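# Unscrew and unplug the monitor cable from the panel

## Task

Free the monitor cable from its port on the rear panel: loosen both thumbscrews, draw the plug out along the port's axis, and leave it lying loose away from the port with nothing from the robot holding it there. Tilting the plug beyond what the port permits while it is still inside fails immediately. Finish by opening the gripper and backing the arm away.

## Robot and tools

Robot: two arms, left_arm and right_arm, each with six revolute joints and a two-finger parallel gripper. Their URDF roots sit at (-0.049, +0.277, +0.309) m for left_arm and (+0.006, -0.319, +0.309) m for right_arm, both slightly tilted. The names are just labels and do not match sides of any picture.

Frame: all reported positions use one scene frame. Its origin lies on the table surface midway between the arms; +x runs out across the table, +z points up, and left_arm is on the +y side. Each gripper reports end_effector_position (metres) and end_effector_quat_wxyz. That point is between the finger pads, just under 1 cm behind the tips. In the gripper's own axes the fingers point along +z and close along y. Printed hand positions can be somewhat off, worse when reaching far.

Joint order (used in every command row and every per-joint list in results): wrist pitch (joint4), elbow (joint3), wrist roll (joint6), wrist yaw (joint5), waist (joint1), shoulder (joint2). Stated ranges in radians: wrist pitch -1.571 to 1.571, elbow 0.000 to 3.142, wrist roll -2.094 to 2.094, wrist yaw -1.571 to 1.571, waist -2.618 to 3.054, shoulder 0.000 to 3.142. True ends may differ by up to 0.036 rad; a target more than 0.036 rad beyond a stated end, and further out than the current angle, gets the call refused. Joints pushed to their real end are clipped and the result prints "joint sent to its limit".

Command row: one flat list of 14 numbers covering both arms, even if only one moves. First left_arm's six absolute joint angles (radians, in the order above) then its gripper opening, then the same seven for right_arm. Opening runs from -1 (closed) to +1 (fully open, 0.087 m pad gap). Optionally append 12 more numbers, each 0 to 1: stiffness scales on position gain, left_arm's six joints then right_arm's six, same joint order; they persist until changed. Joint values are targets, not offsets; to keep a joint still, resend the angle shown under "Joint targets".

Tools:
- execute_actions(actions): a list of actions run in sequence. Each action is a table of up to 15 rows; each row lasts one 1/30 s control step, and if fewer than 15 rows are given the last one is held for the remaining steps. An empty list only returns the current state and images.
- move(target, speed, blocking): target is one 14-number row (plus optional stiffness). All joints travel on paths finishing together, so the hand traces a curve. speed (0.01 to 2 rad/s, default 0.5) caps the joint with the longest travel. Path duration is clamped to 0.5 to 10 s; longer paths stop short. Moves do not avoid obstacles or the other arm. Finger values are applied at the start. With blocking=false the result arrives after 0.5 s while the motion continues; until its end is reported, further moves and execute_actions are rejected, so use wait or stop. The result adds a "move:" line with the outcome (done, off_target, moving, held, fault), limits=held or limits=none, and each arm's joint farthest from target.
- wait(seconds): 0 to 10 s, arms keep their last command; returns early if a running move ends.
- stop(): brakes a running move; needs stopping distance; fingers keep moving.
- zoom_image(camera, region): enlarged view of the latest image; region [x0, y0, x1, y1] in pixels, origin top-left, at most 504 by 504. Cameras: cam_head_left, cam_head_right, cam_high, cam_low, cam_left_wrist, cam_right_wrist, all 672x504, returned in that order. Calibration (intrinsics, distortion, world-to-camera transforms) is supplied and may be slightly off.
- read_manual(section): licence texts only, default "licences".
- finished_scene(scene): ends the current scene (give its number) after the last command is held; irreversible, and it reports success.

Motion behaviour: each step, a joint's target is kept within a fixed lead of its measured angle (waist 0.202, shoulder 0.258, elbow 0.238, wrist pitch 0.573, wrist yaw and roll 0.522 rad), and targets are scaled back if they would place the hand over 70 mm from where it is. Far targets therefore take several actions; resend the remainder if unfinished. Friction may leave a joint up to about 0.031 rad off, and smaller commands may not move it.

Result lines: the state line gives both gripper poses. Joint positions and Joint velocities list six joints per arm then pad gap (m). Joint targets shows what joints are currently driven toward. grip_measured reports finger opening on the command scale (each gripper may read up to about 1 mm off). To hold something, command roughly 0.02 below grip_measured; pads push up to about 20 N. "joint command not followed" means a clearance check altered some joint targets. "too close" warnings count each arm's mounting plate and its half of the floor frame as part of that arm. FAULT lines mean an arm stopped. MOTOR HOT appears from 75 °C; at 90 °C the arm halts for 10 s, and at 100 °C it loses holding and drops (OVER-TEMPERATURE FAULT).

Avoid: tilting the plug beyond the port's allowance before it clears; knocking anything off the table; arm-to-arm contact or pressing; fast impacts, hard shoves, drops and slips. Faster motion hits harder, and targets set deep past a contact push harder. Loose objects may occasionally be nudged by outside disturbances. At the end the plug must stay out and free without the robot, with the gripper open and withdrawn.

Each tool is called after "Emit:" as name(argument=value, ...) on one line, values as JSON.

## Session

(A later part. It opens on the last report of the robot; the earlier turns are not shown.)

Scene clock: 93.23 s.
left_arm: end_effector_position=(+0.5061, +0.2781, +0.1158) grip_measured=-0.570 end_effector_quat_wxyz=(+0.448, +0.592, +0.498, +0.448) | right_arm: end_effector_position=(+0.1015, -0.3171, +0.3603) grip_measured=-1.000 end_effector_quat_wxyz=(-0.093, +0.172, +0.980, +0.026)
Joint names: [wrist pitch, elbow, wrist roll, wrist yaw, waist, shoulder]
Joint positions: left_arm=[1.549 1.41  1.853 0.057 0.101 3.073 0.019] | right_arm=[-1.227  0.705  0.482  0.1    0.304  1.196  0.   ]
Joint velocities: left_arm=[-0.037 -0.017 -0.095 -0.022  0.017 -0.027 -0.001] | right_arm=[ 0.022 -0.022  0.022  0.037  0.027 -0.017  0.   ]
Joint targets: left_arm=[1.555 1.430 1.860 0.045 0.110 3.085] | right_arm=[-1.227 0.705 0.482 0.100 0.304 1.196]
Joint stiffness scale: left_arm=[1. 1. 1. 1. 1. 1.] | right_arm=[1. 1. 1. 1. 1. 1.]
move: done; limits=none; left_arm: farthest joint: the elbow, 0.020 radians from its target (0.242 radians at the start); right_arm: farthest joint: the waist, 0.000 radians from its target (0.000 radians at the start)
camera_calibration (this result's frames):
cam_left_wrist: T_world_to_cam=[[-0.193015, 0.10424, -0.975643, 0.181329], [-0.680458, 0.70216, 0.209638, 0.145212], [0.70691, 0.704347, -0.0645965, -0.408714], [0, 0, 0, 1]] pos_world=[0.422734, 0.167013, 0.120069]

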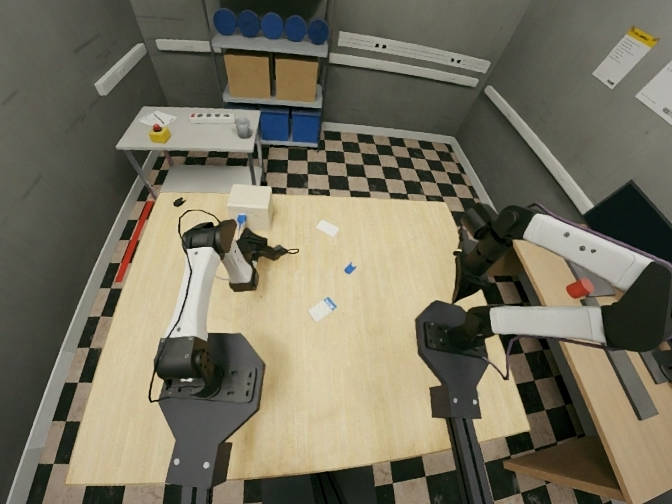

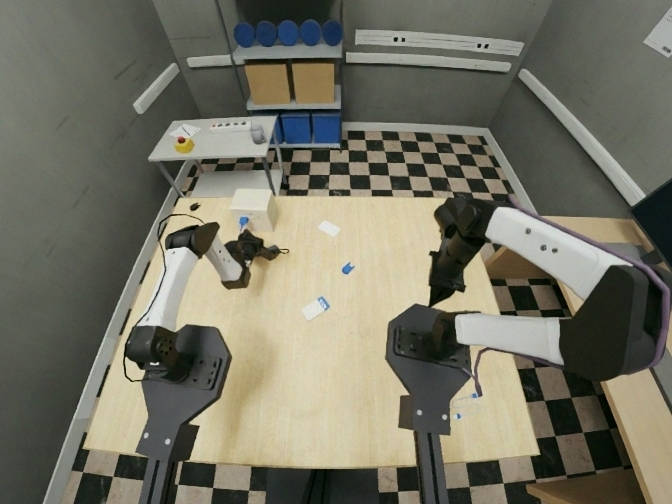

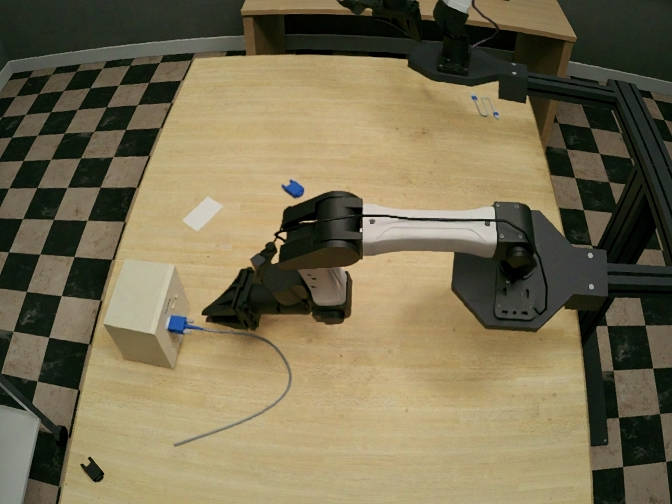

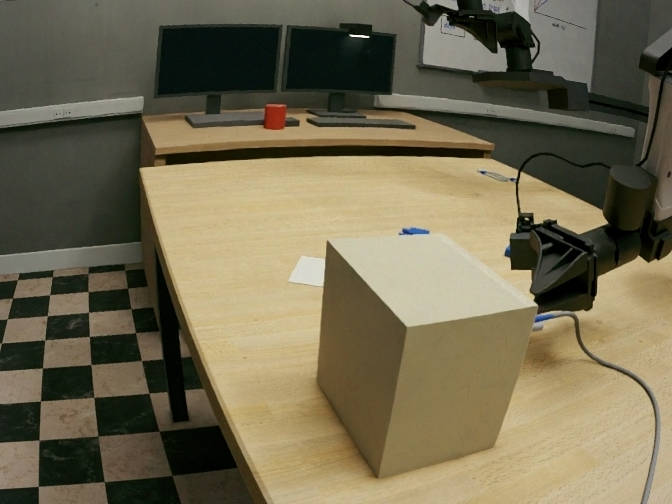

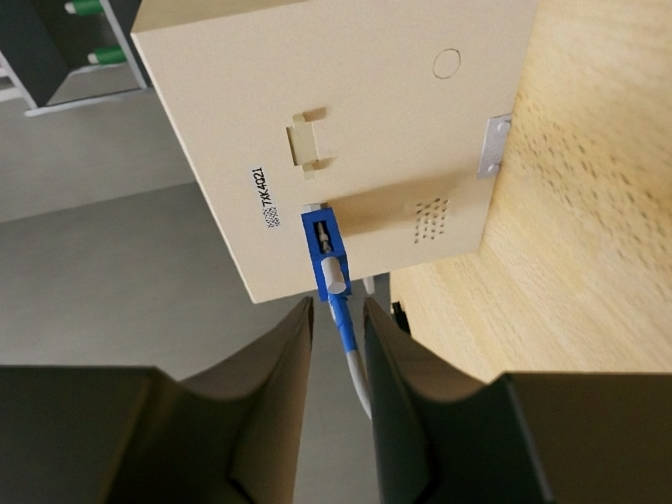

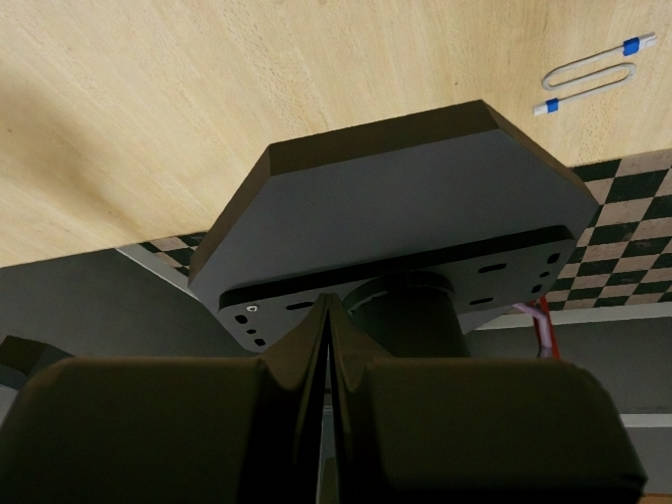

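Emit:
move(target=[1.413,1.586,1.86,0.042,0.128,3.12,-0.57, -1.227,0.705,0.482,0.1,0.304,1.196,-1], speed=0.15)

Emit:
zoom_image(camera="cam_left_wrist", region=[250, 200, 410, 380])

Emit:
zoom_image(camera="cam_high", region=[150, 280, 250, 360])

Scene clock: 95.27 s.
left_arm: end_effector_position=(+0.5397, +0.2880, +0.1168) grip_measured=-0.570 end_effector_quat_wxyz=(+0.447, +0.583, +0.499, +0.459) | right_arm: end_effector_position=(+0.1015, -0.3171, +0.3603) grip_measured=-1.000 end_effector_quat_wxyz=(-0.093, +0.172, +0.980, +0.026)
Joint names: [wrist pitch, elbow, wrist roll, wrist yaw, waist, shoulder]
Joint positions: left_arm=[1.437 1.57  1.853 0.056 0.116 3.099 0.019] | right_arm=[-1.227  0.705  0.482  0.1    0.304  1.196  0.   ]
Joint velocities: left_arm=[ 0.037  0.002 -0.022  0.007  0.002  0.017 -0.001] | right_arm=[ 0.022 -0.007  0.095 -0.051 -0.002 -0.012  0.   ]
Joint targets: left_arm=[1.413 1.586 1.860 0.042 0.128 3.120] | right_arm=[-1.227 0.705 0.482 0.100 0.304 1.196]
Joint stiffness scale: left_arm=[1. 1. 1. 1. 1. 1.] | right_arm=[1. 1. 1. 1. 1. 1.]
move: off_target (left_arm); limits=none; left_arm: farthest joint: the wrist pitch, 0.024 radians from its target (0.137 radians at the start); right_arm: farthest joint: the waist, 0.000 radians from its target (0.000 radians at the start)
camera_calibration (this result's frames):
cam_left_wrist: T_world_to_cam=[[-0.17654, 0.103001, -0.978889, 0.179595], [-0.697904, 0.688198, 0.198279, 0.175705], [0.694092, 0.718175, -0.0496099, -0.43821], [0, 0, 0, 1]] pos_world=[0.45849, 0.175293, 0.119226]

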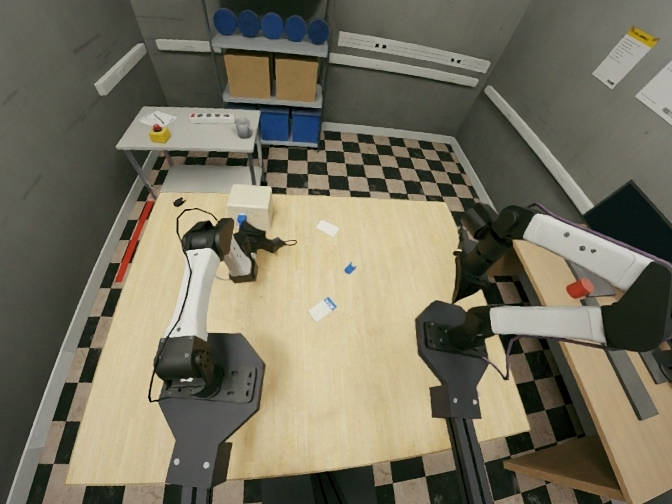

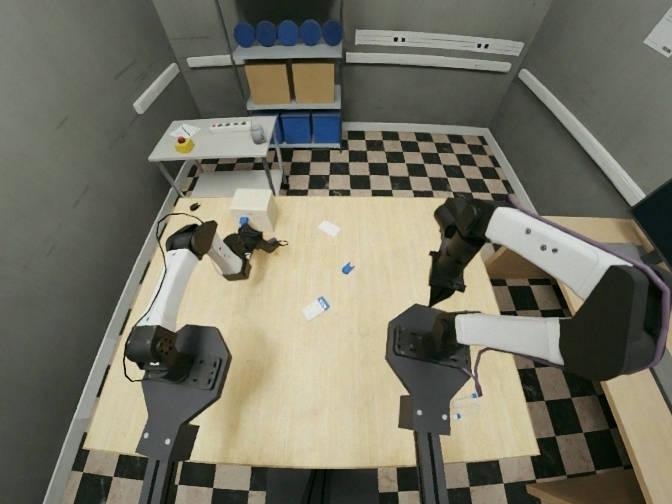

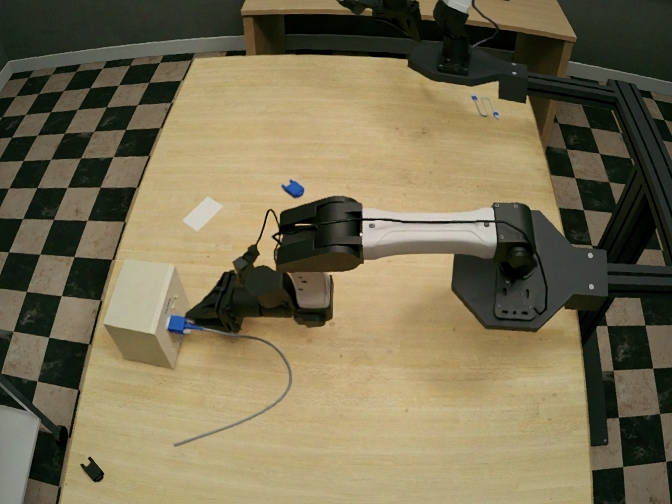

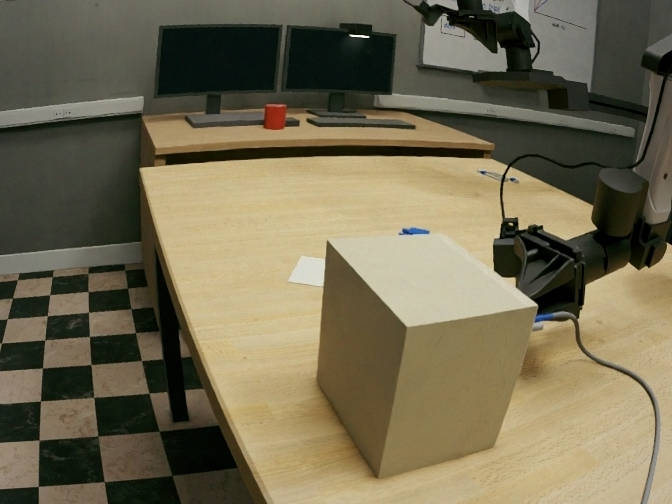

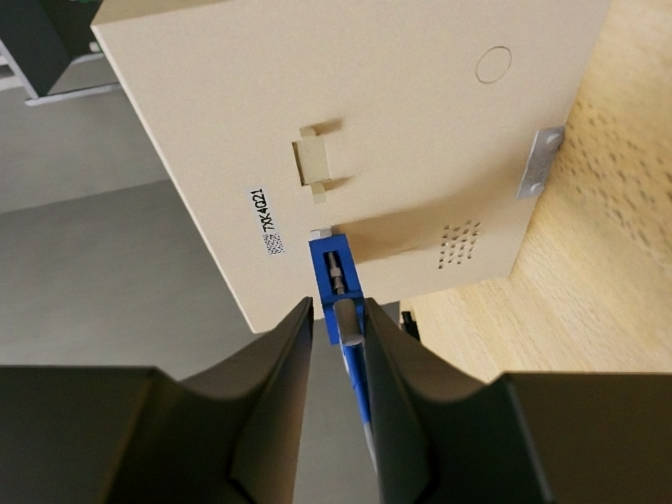

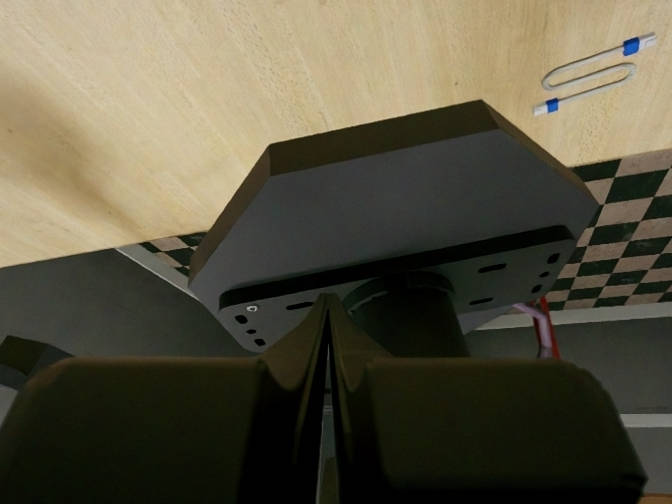

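Region (250, 200, 410, 380) of cam_left_wrist's 672x504 image, scaled by 2.800, with more detail than that image has.

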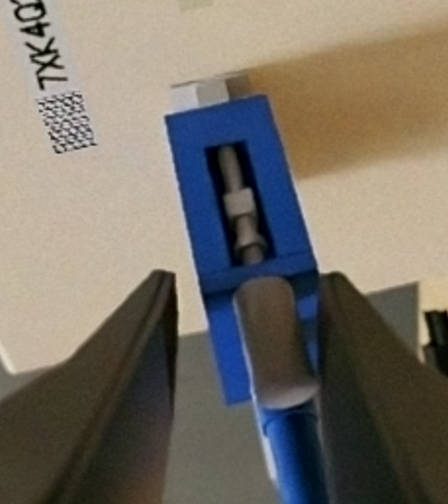

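Region (150, 280, 250, 360) of cam_high's 672x504 image, scaled by 5.040, with more detail than that image has; it fills the top 403 rows of this view, and the rest is white.

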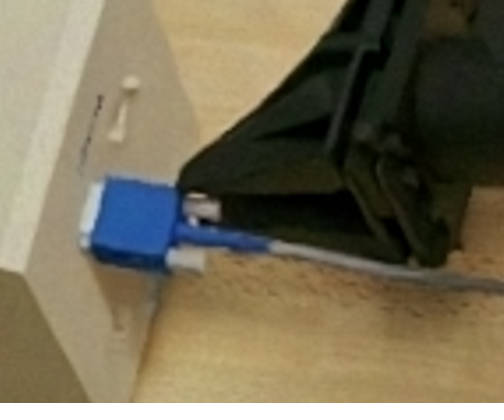

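Emit:
execute_actions(actions=[[[1.413,1.575,1.86,0.035,0.12,3.128,-0.72, -1.227,0.705,0.482,0.1,0.304,1.196,-1]],[[1.42,1.56,1.85,0.045,0.12,3.11,-0.86, -1.227,0.705,0.482,0.1,0.304,1.196,-1]],[[1.408,1.522,1.63,0.052,0.12,3.056,-0.86, -1.227,0.705,0.482,0.1,0.304,1.196,-1]],[[1.4,1.492,1.41,0.05,0.12,3.02,-0.86, -1.227,0.705,0.482,0.1,0.304,1.196,-1]],[[1.39,1.467,1.19,0.03,0.12,2.986,-0.86, -1.227,0.705,0.482,0.1,0.304,1.196,-1]],[[1.405,1.495,1.2,0.04,0.12,3.008,-0.72, -1.227,0.705,0.482,0.1,0.304,1.196,-1]],[[1.425,1.539,1.53,0.055,0.12,3.068,-0.72, -1.227,0.705,0.482,0.1,0.304,1.196,-1]],[[1.435,1.584,1.86,0.045,0.12,3.125,-0.72, -1.227,0.705,0.482,0.1,0.304,1.196,-1]],[[1.42,1.56,1.85,0.045,0.12,3.11,-0.86, -1.227,0.705,0.482,0.1,0.304,1.196,-1]],[[1.408,1.522,1.63,0.052,0.12,3.056,-0.86, -1.227,0.705,0.482,0.1,0.304,1.196,-1]],[[1.4,1.492,1.41,0.05,0.12,3.02,-0.86, -1.227,0.705,0.482,0.1,0.304,1.196,-1]],[[1.39,1.467,1.19,0.03,0.12,2.986,-0.86, -1.227,0.705,0.482,0.1,0.304,1.196,-1]]])

Emit:
zoom_image(camera="cam_left_wrist", region=[250, 200, 410, 380])

Scene clock: 101.87 s.
left_arm: end_effector_position=(+0.5384, +0.2892, +0.1173) grip_measured=-0.835 end_effector_quat_wxyz=(+0.565, +0.392, +0.664, +0.294) | right_arm: end_effector_position=(+0.1015, -0.3171, +0.3603) grip_measured=-1.000 end_effector_quat_wxyz=(-0.093, +0.172, +0.980, +0.026)
Joint names: [wrist pitch, elbow, wrist roll, wrist yaw, waist, shoulder]
Joint positions: left_arm=[1.41  1.484 1.205 0.043 0.116 2.994 0.007] | right_arm=[-1.227  0.705  0.482  0.1    0.304  1.196  0.   ]
Joint velocities: left_arm=[ 0.037 -0.007 -0.007  0.007  0.017 -0.012  0.001] | right_arm=[ 0.007 -0.027 -0.022  0.037 -0.022 -0.002  0.   ]
Joint targets: left_arm=[1.390 1.467 1.190 0.030 0.120 2.986] | right_arm=[-1.227 0.705 0.482 0.100 0.304 1.196]
Joint stiffness scale: left_arm=[1. 1. 1. 1. 1. 1.] | right_arm=[1. 1. 1. 1. 1. 1.]
camera_calibration (this result's frames):
cam_left_wrist: T_world_to_cam=[[-0.193308, -0.517634, -0.833479, 0.351122], [-0.783629, 0.592633, -0.18631, 0.292728], [0.590388, 0.617123, -0.520194, -0.297856], [0, 0, 0, 1]] pos_world=[0.473115, 0.192087, 0.192248]

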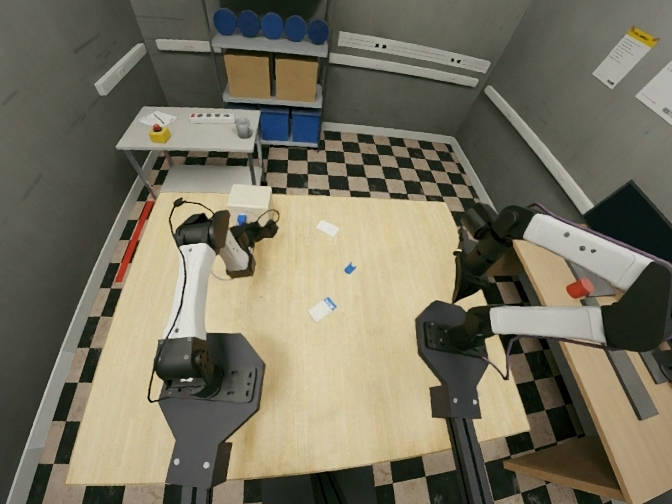

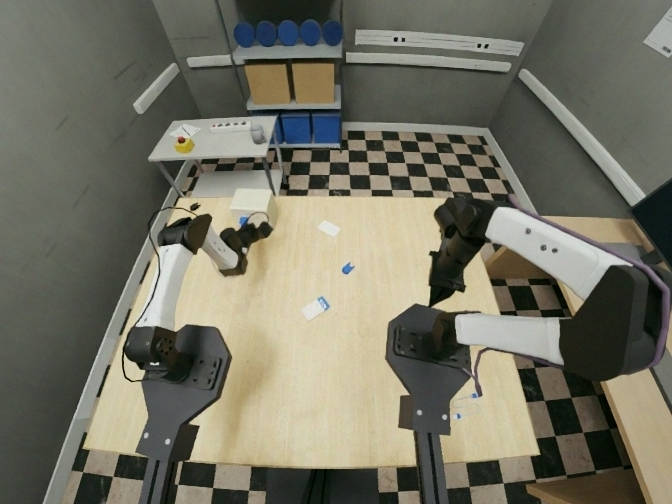

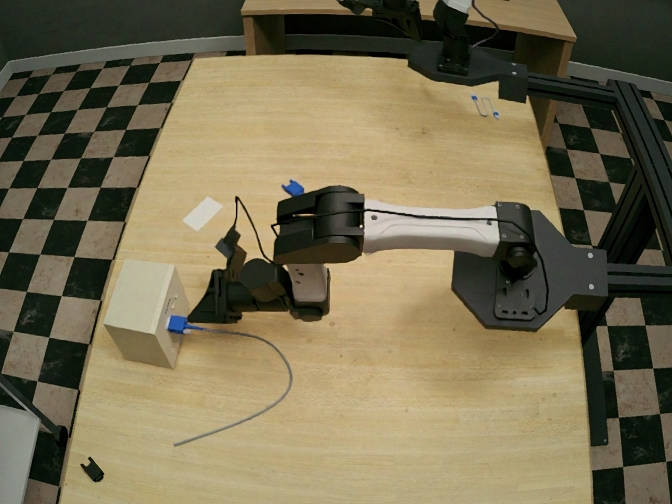

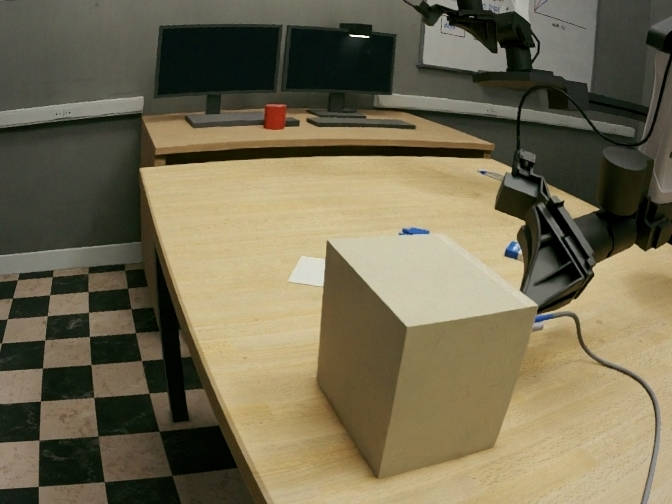

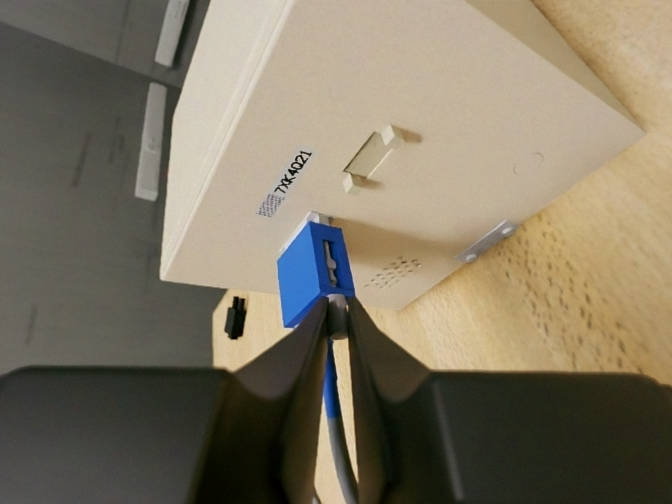

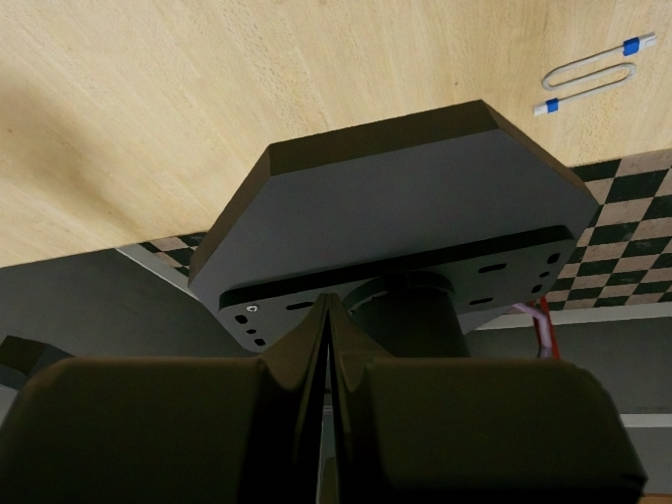

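Region (250, 200, 410, 380) of cam_left_wrist's 672x504 image, scaled by 2.800, with more detail than that image has.

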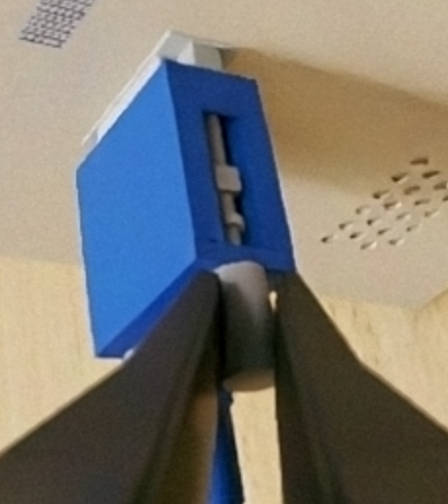

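Emit:
execute_actions(actions=[[[1.382,1.448,1.0,0.008,0.12,2.958,-0.86, -1.227,0.705,0.482,0.1,0.304,1.196,-1]],[[1.374,1.428,0.79,-0.025,0.12,2.931,-0.86, -1.227,0.705,0.482,0.1,0.304,1.196,-1]]])

Emit:
zoom_image(camera="cam_left_wrist", region=[250, 200, 410, 380])

Scene clock: 103.20 s.
left_arm: end_effector_position=(+0.5388, +0.2901, +0.1196) grip_measured=-0.842 end_effector_quat_wxyz=(+0.602, +0.237, +0.737, +0.194) | right_arm: end_effector_position=(+0.1015, -0.3171, +0.3603) grip_measured=-1.000 end_effector_quat_wxyz=(-0.093, +0.172, +0.980, +0.026)
Joint names: [wrist pitch, elbow, wrist roll, wrist yaw, waist, shoulder]
Joint positions: left_arm=[ 1.383  1.453  0.803 -0.01   0.116  2.938  0.007] | right_arm=[-1.227  0.705  0.482  0.1    0.304  1.196  0.   ]
Joint velocities: left_arm=[-0.007  0.002 -0.007 -0.007  0.002 -0.002  0.001] | right_arm=[-0.007 -0.007  0.037  0.022  0.007 -0.007  0.   ]
Joint targets: left_arm=[1.374 1.428 0.790 -0.025 0.120 2.931] | right_arm=[-1.227 0.705 0.482 0.100 0.304 1.196]
Joint stiffness scale: left_arm=[1. 1. 1. 1. 1. 1.] | right_arm=[1. 1. 1. 1. 1. 1.]
camera_calibration (this result's frames):
cam_left_wrist: T_world_to_cam=[[-0.121928, -0.811678, -0.571238, 0.369108], [-0.853059, 0.379901, -0.357724, 0.412599], [0.50737, 0.443683, -0.738729, -0.176278], [0, 0, 0, 1]] pos_world=[0.486414, 0.221062, 0.228223]

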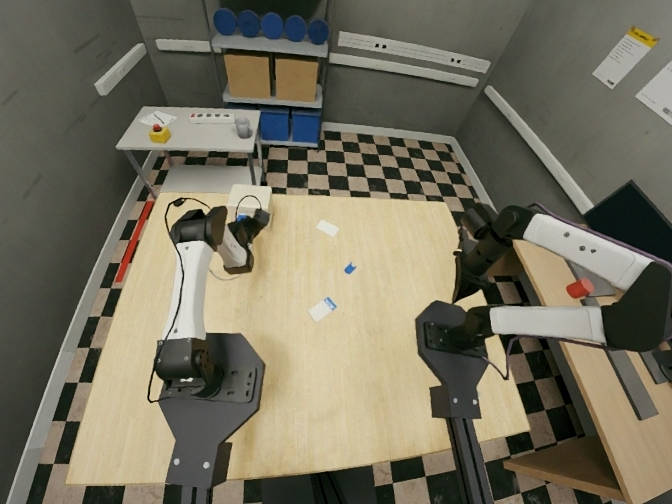

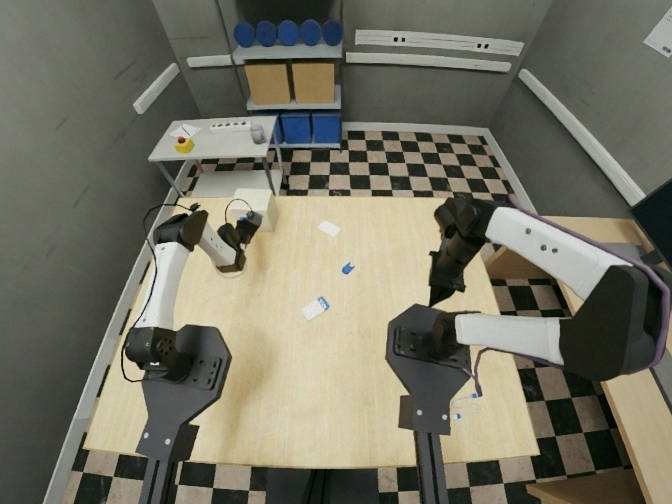

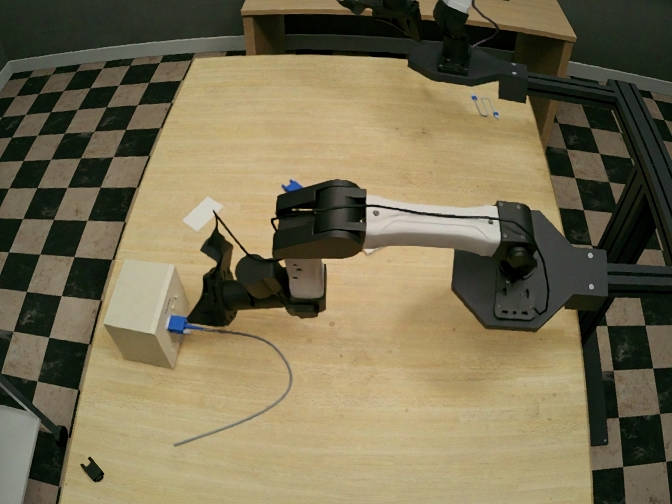

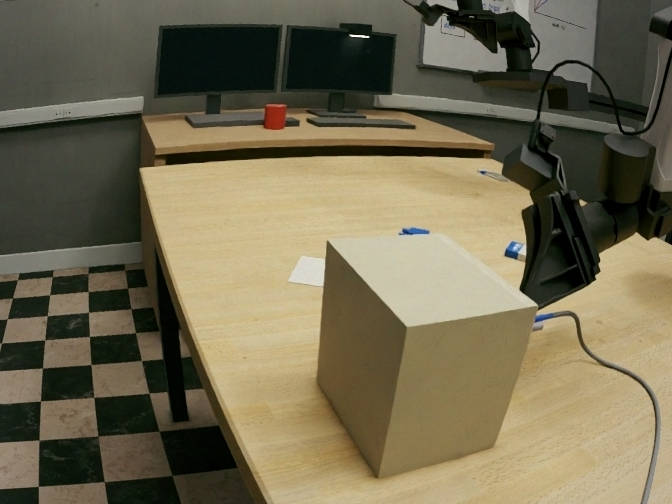

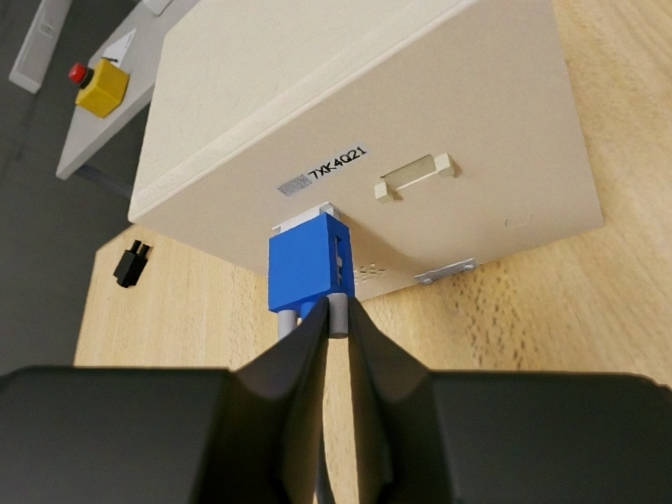

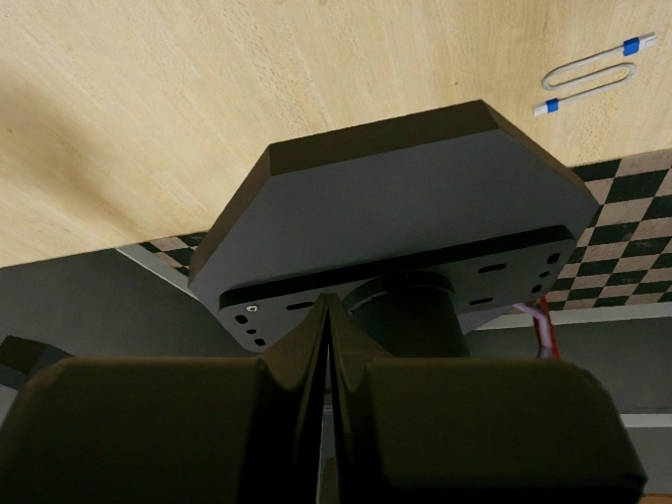

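Region (250, 200, 410, 380) of cam_left_wrist's 672x504 image, scaled by 2.800, with more detail than that image has.

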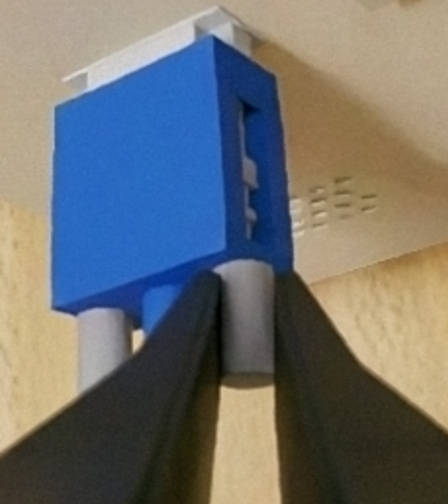

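Emit:
execute_actions(actions=[])

Scene clock: 104.97 s.
left_arm: end_effector_position=(+0.5387, +0.2901, +0.1194) grip_measured=-0.842 end_effector_quat_wxyz=(+0.603, +0.235, +0.738, +0.192) | right_arm: end_effector_position=(+0.1015, -0.3171, +0.3603) grip_measured=-1.000 end_effector_quat_wxyz=(-0.093, +0.172, +0.980, +0.026)
Joint names: [wrist pitch, elbow, wrist roll, wrist yaw, waist, shoulder]
Joint positions: left_arm=[ 1.383  1.453  0.796 -0.011  0.116  2.938  0.007] | right_arm=[-1.227  0.705  0.482  0.1    0.304  1.196  0.   ]
Joint velocities: left_arm=[-0.022 -0.012  0.051  0.037 -0.002 -0.012 -0.001] | right_arm=[ 0.022  0.017 -0.022  0.007 -0.007  0.007  0.   ]
Joint targets: left_arm=[1.374 1.428 0.790 -0.025 0.120 2.931] | right_arm=[-1.227 0.705 0.482 0.100 0.304 1.196]
Joint stiffness scale: left_arm=[1. 1. 1. 1. 1. 1.] | right_arm=[1. 1. 1. 1. 1. 1.]
camera_calibration (this result's frames):
cam_left_wrist: T_world_to_cam=[[-0.120091, -0.815454, -0.566227, 0.368484], [-0.854039, 0.375653, -0.359865, 0.414497], [0.506158, 0.440364, -0.741541, -0.174415], [0, 0, 0, 1]] pos_world=[0.48653, 0.221581, 0.228473]

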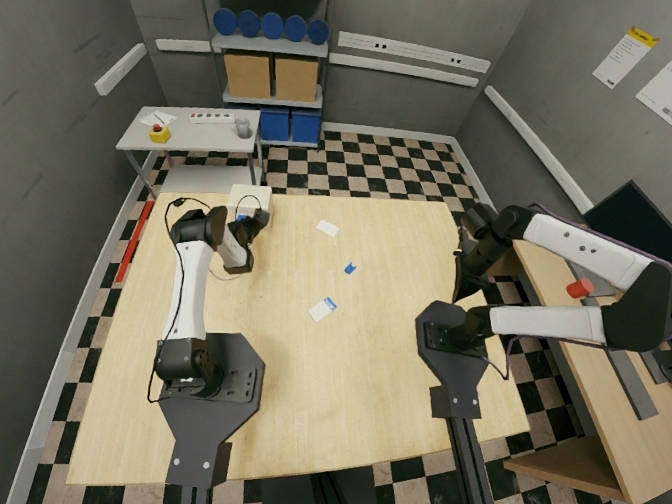

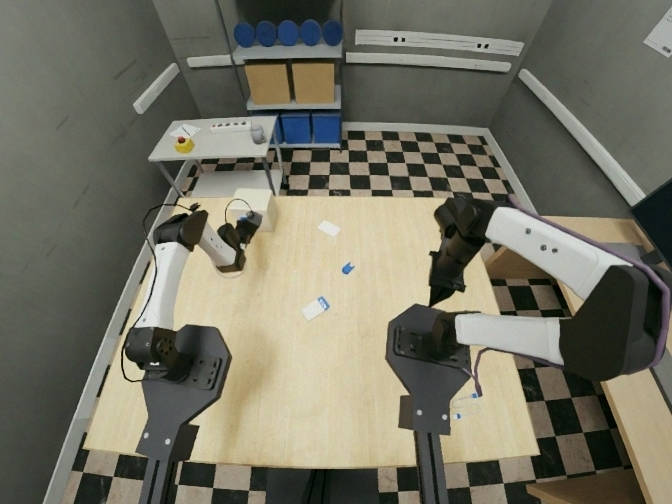

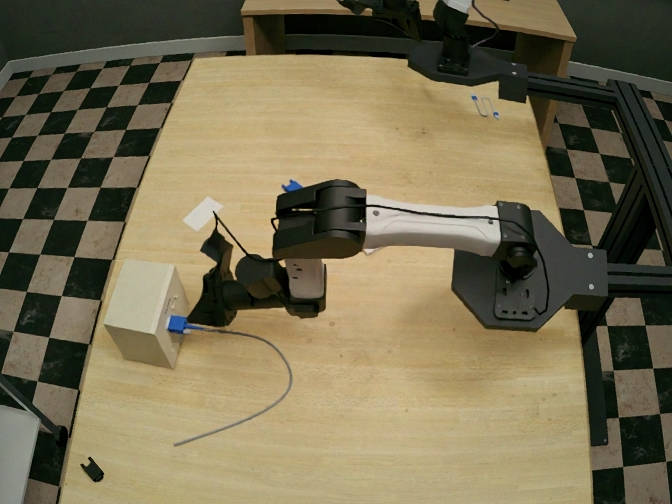

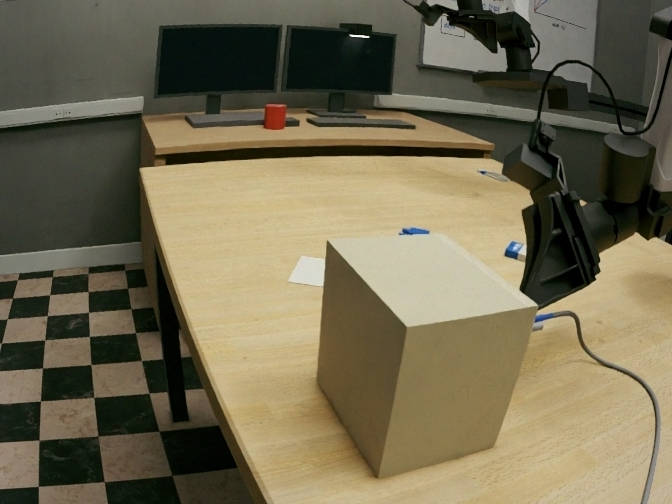

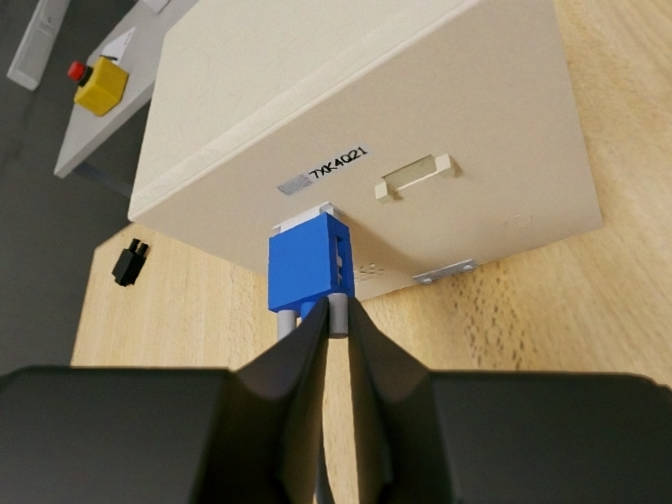

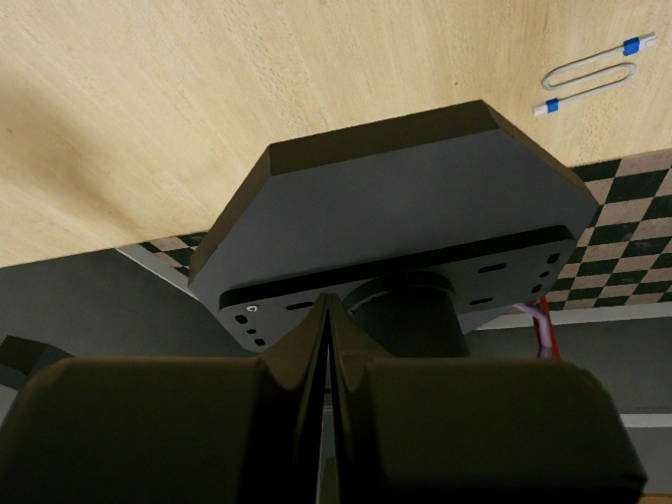

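Emit:
execute_actions(actions=[[[1.383,1.453,0.8,-0.01,0.12,2.938,-0.72,-1.227,0.705,0.482,0.1,0.304,1.196,-1]],[[1.405,1.495,1.2,0.04,0.12,3.008,-0.72,-1.227,0.705,0.482,0.1,0.304,1.196,-1]],[[1.425,1.539,1.53,0.055,0.12,3.068,-0.72,-1.227,0.705,0.482,0.1,0.304,1.196,-1]],[[1.435,1.584,1.86,0.045,0.12,3.125,-0.72,-1.227,0.705,0.482,0.1,0.304,1.196,-1]],[[1.42,1.56,1.85,0.045,0.12,3.11,-0.86,-1.227,0.705,0.482,0.1,0.304,1.196,-1]],[[1.404,1.507,1.52,0.052,0.12,3.038,-0.86,-1.227,0.705,0.482,0.1,0.304,1.196,-1]],[[1.39,1.467,1.19,0.03,0.12,2.986,-0.86,-1.227,0.705,0.482,0.1,0.304,1.196,-1]],[[1.374,1.428,0.79,-0.025,0.12,2.931,-0.86,-1.227,0.705,0.482,0.1,0.304,1.196,-1]],[[1.383,1.453,0.8,-0.01,0.12,2.938,-0.72,-1.227,0.705,0.482,0.1,0.304,1.196,-1]],[[1.405,1.495,1.2,0.04,0.12,3.008,-0.72,-1.227,0.705,0.482,0.1,0.304,1.196,-1]],[[1.425,1.539,1.53,0.055,0.12,3.068,-0.72,-1.227,0.705,0.482,0.1,0.304,1.196,-1]],[[1.435,1.584,1.86,0.045,0.12,3.125,-0.72,-1.227,0.705,0.482,0.1,0.304,1.196,-1]],[[1.42,1.56,1.85,0.045,0.12,3.11,-0.86,-1.227,0.705,0.482,0.1,0.304,1.196,-1]],[[1.404,1.507,1.52,0.052,0.12,3.038,-0.86,-1.227,0.705,0.482,0.1,0.304,1.196,-1]],[[1.39,1.467,1.19,0.03,0.12,2.986,-0.86,-1.227,0.705,0.482,0.1,0.304,1.196,-1]],[[1.374,1.428,0.79,-0.025,0.12,2.931,-0.86,-1.227,0.705,0.482,0.1,0.304,1.196,-1]]])

Emit:
zoom_image(camera="cam_left_wrist", region=[240, 180, 420, 360])

Scene clock: 113.93 s.
left_arm: end_effector_position=(+0.5384, +0.2903, +0.1190) grip_measured=-0.842 end_effector_quat_wxyz=(+0.599, +0.240, +0.738, +0.196) | right_arm: end_effector_position=(+0.1015, -0.3171, +0.3603) grip_measured=-1.000 end_effector_quat_wxyz=(-0.093, +0.172, +0.980, +0.026)
Joint names: [wrist pitch, elbow, wrist roll, wrist yaw, waist, shoulder]
Joint positions: left_arm=[ 1.379  1.452  0.811 -0.014  0.116  2.937  0.007] | right_arm=[-1.227  0.705  0.482  0.1    0.304  1.196  0.   ]
Joint velocities: left_arm=[ 0.037  0.002 -0.11   0.037  0.002 -0.012 -0.001] | right_arm=[-0.022  0.007 -0.051  0.022  0.002 -0.012  0.   ]
Joint targets: left_arm=[1.374 1.428 0.790 -0.025 0.120 2.931] | right_arm=[-1.227 0.705 0.482 0.100 0.304 1.196]
Joint stiffness scale: left_arm=[1. 1. 1. 1. 1. 1.] | right_arm=[1. 1. 1. 1. 1. 1.]
camera_calibration (this result's frames):
cam_left_wrist: T_world_to_cam=[[-0.124416, -0.806906, -0.577428, 0.369619], [-0.854766, 0.38269, -0.350603, 0.411211], [0.50388, 0.449945, -0.737329, -0.176741], [0, 0, 0, 1]] pos_world=[0.486532, 0.220405, 0.227284]

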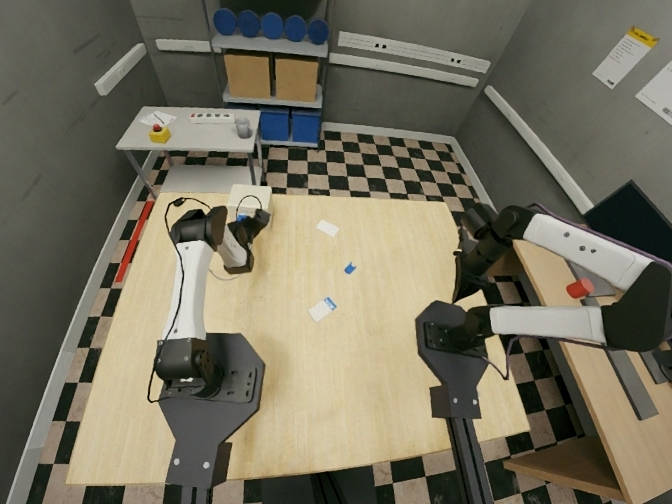

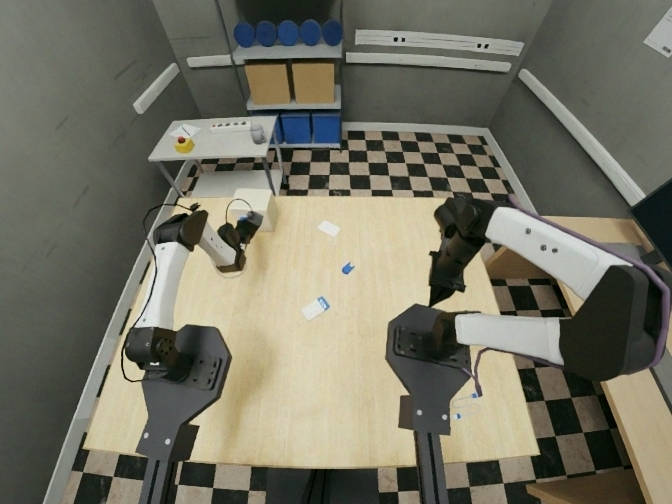

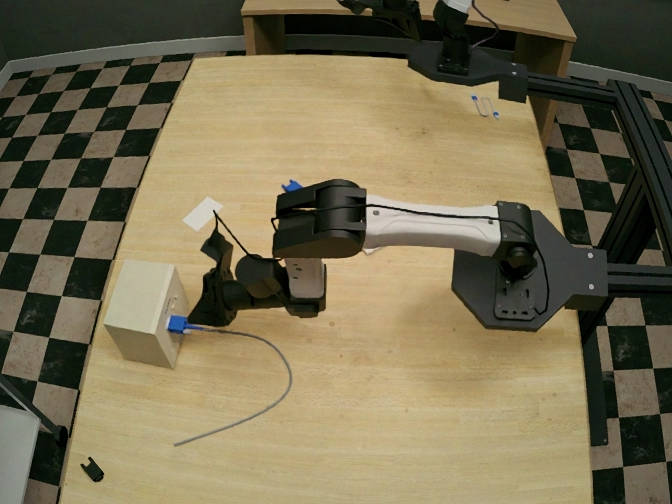

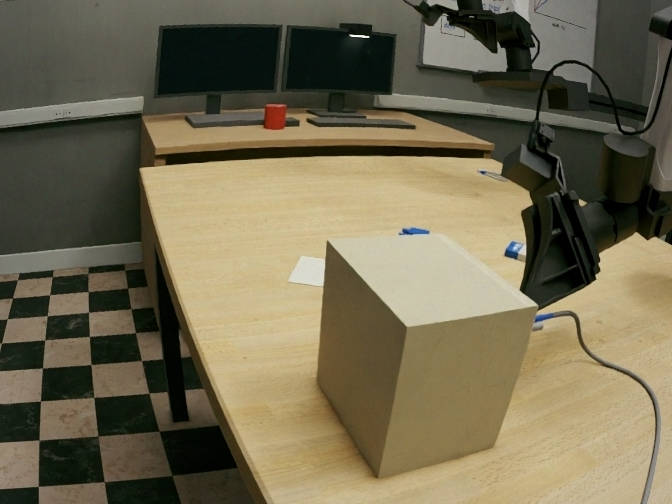

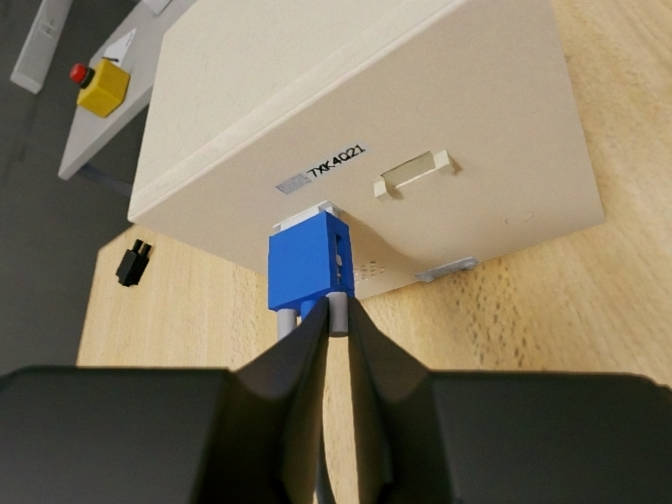

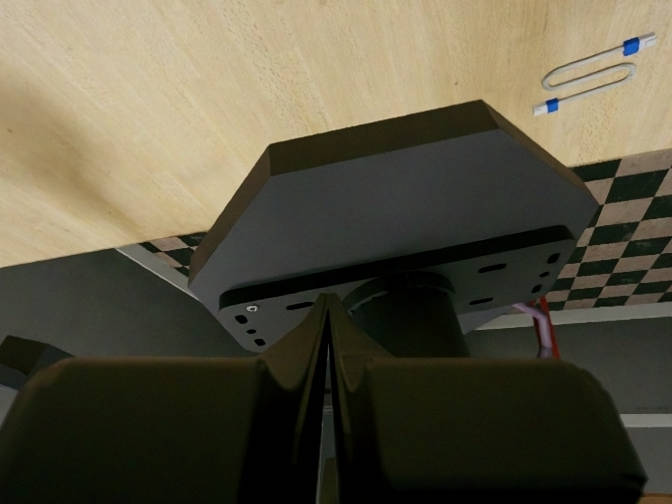

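Region (240, 180, 420, 360) of cam_left_wrist's 672x504 image, scaled by 2.800, with more detail than that image has.

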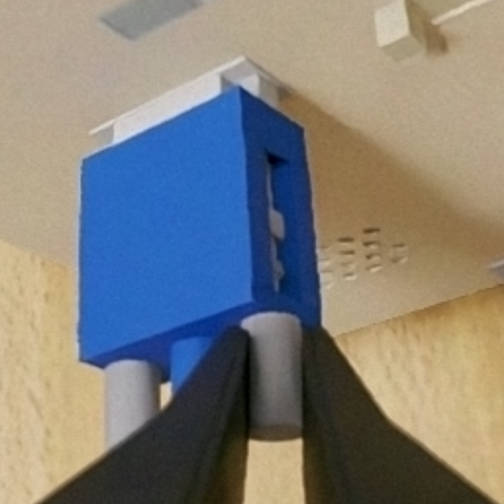

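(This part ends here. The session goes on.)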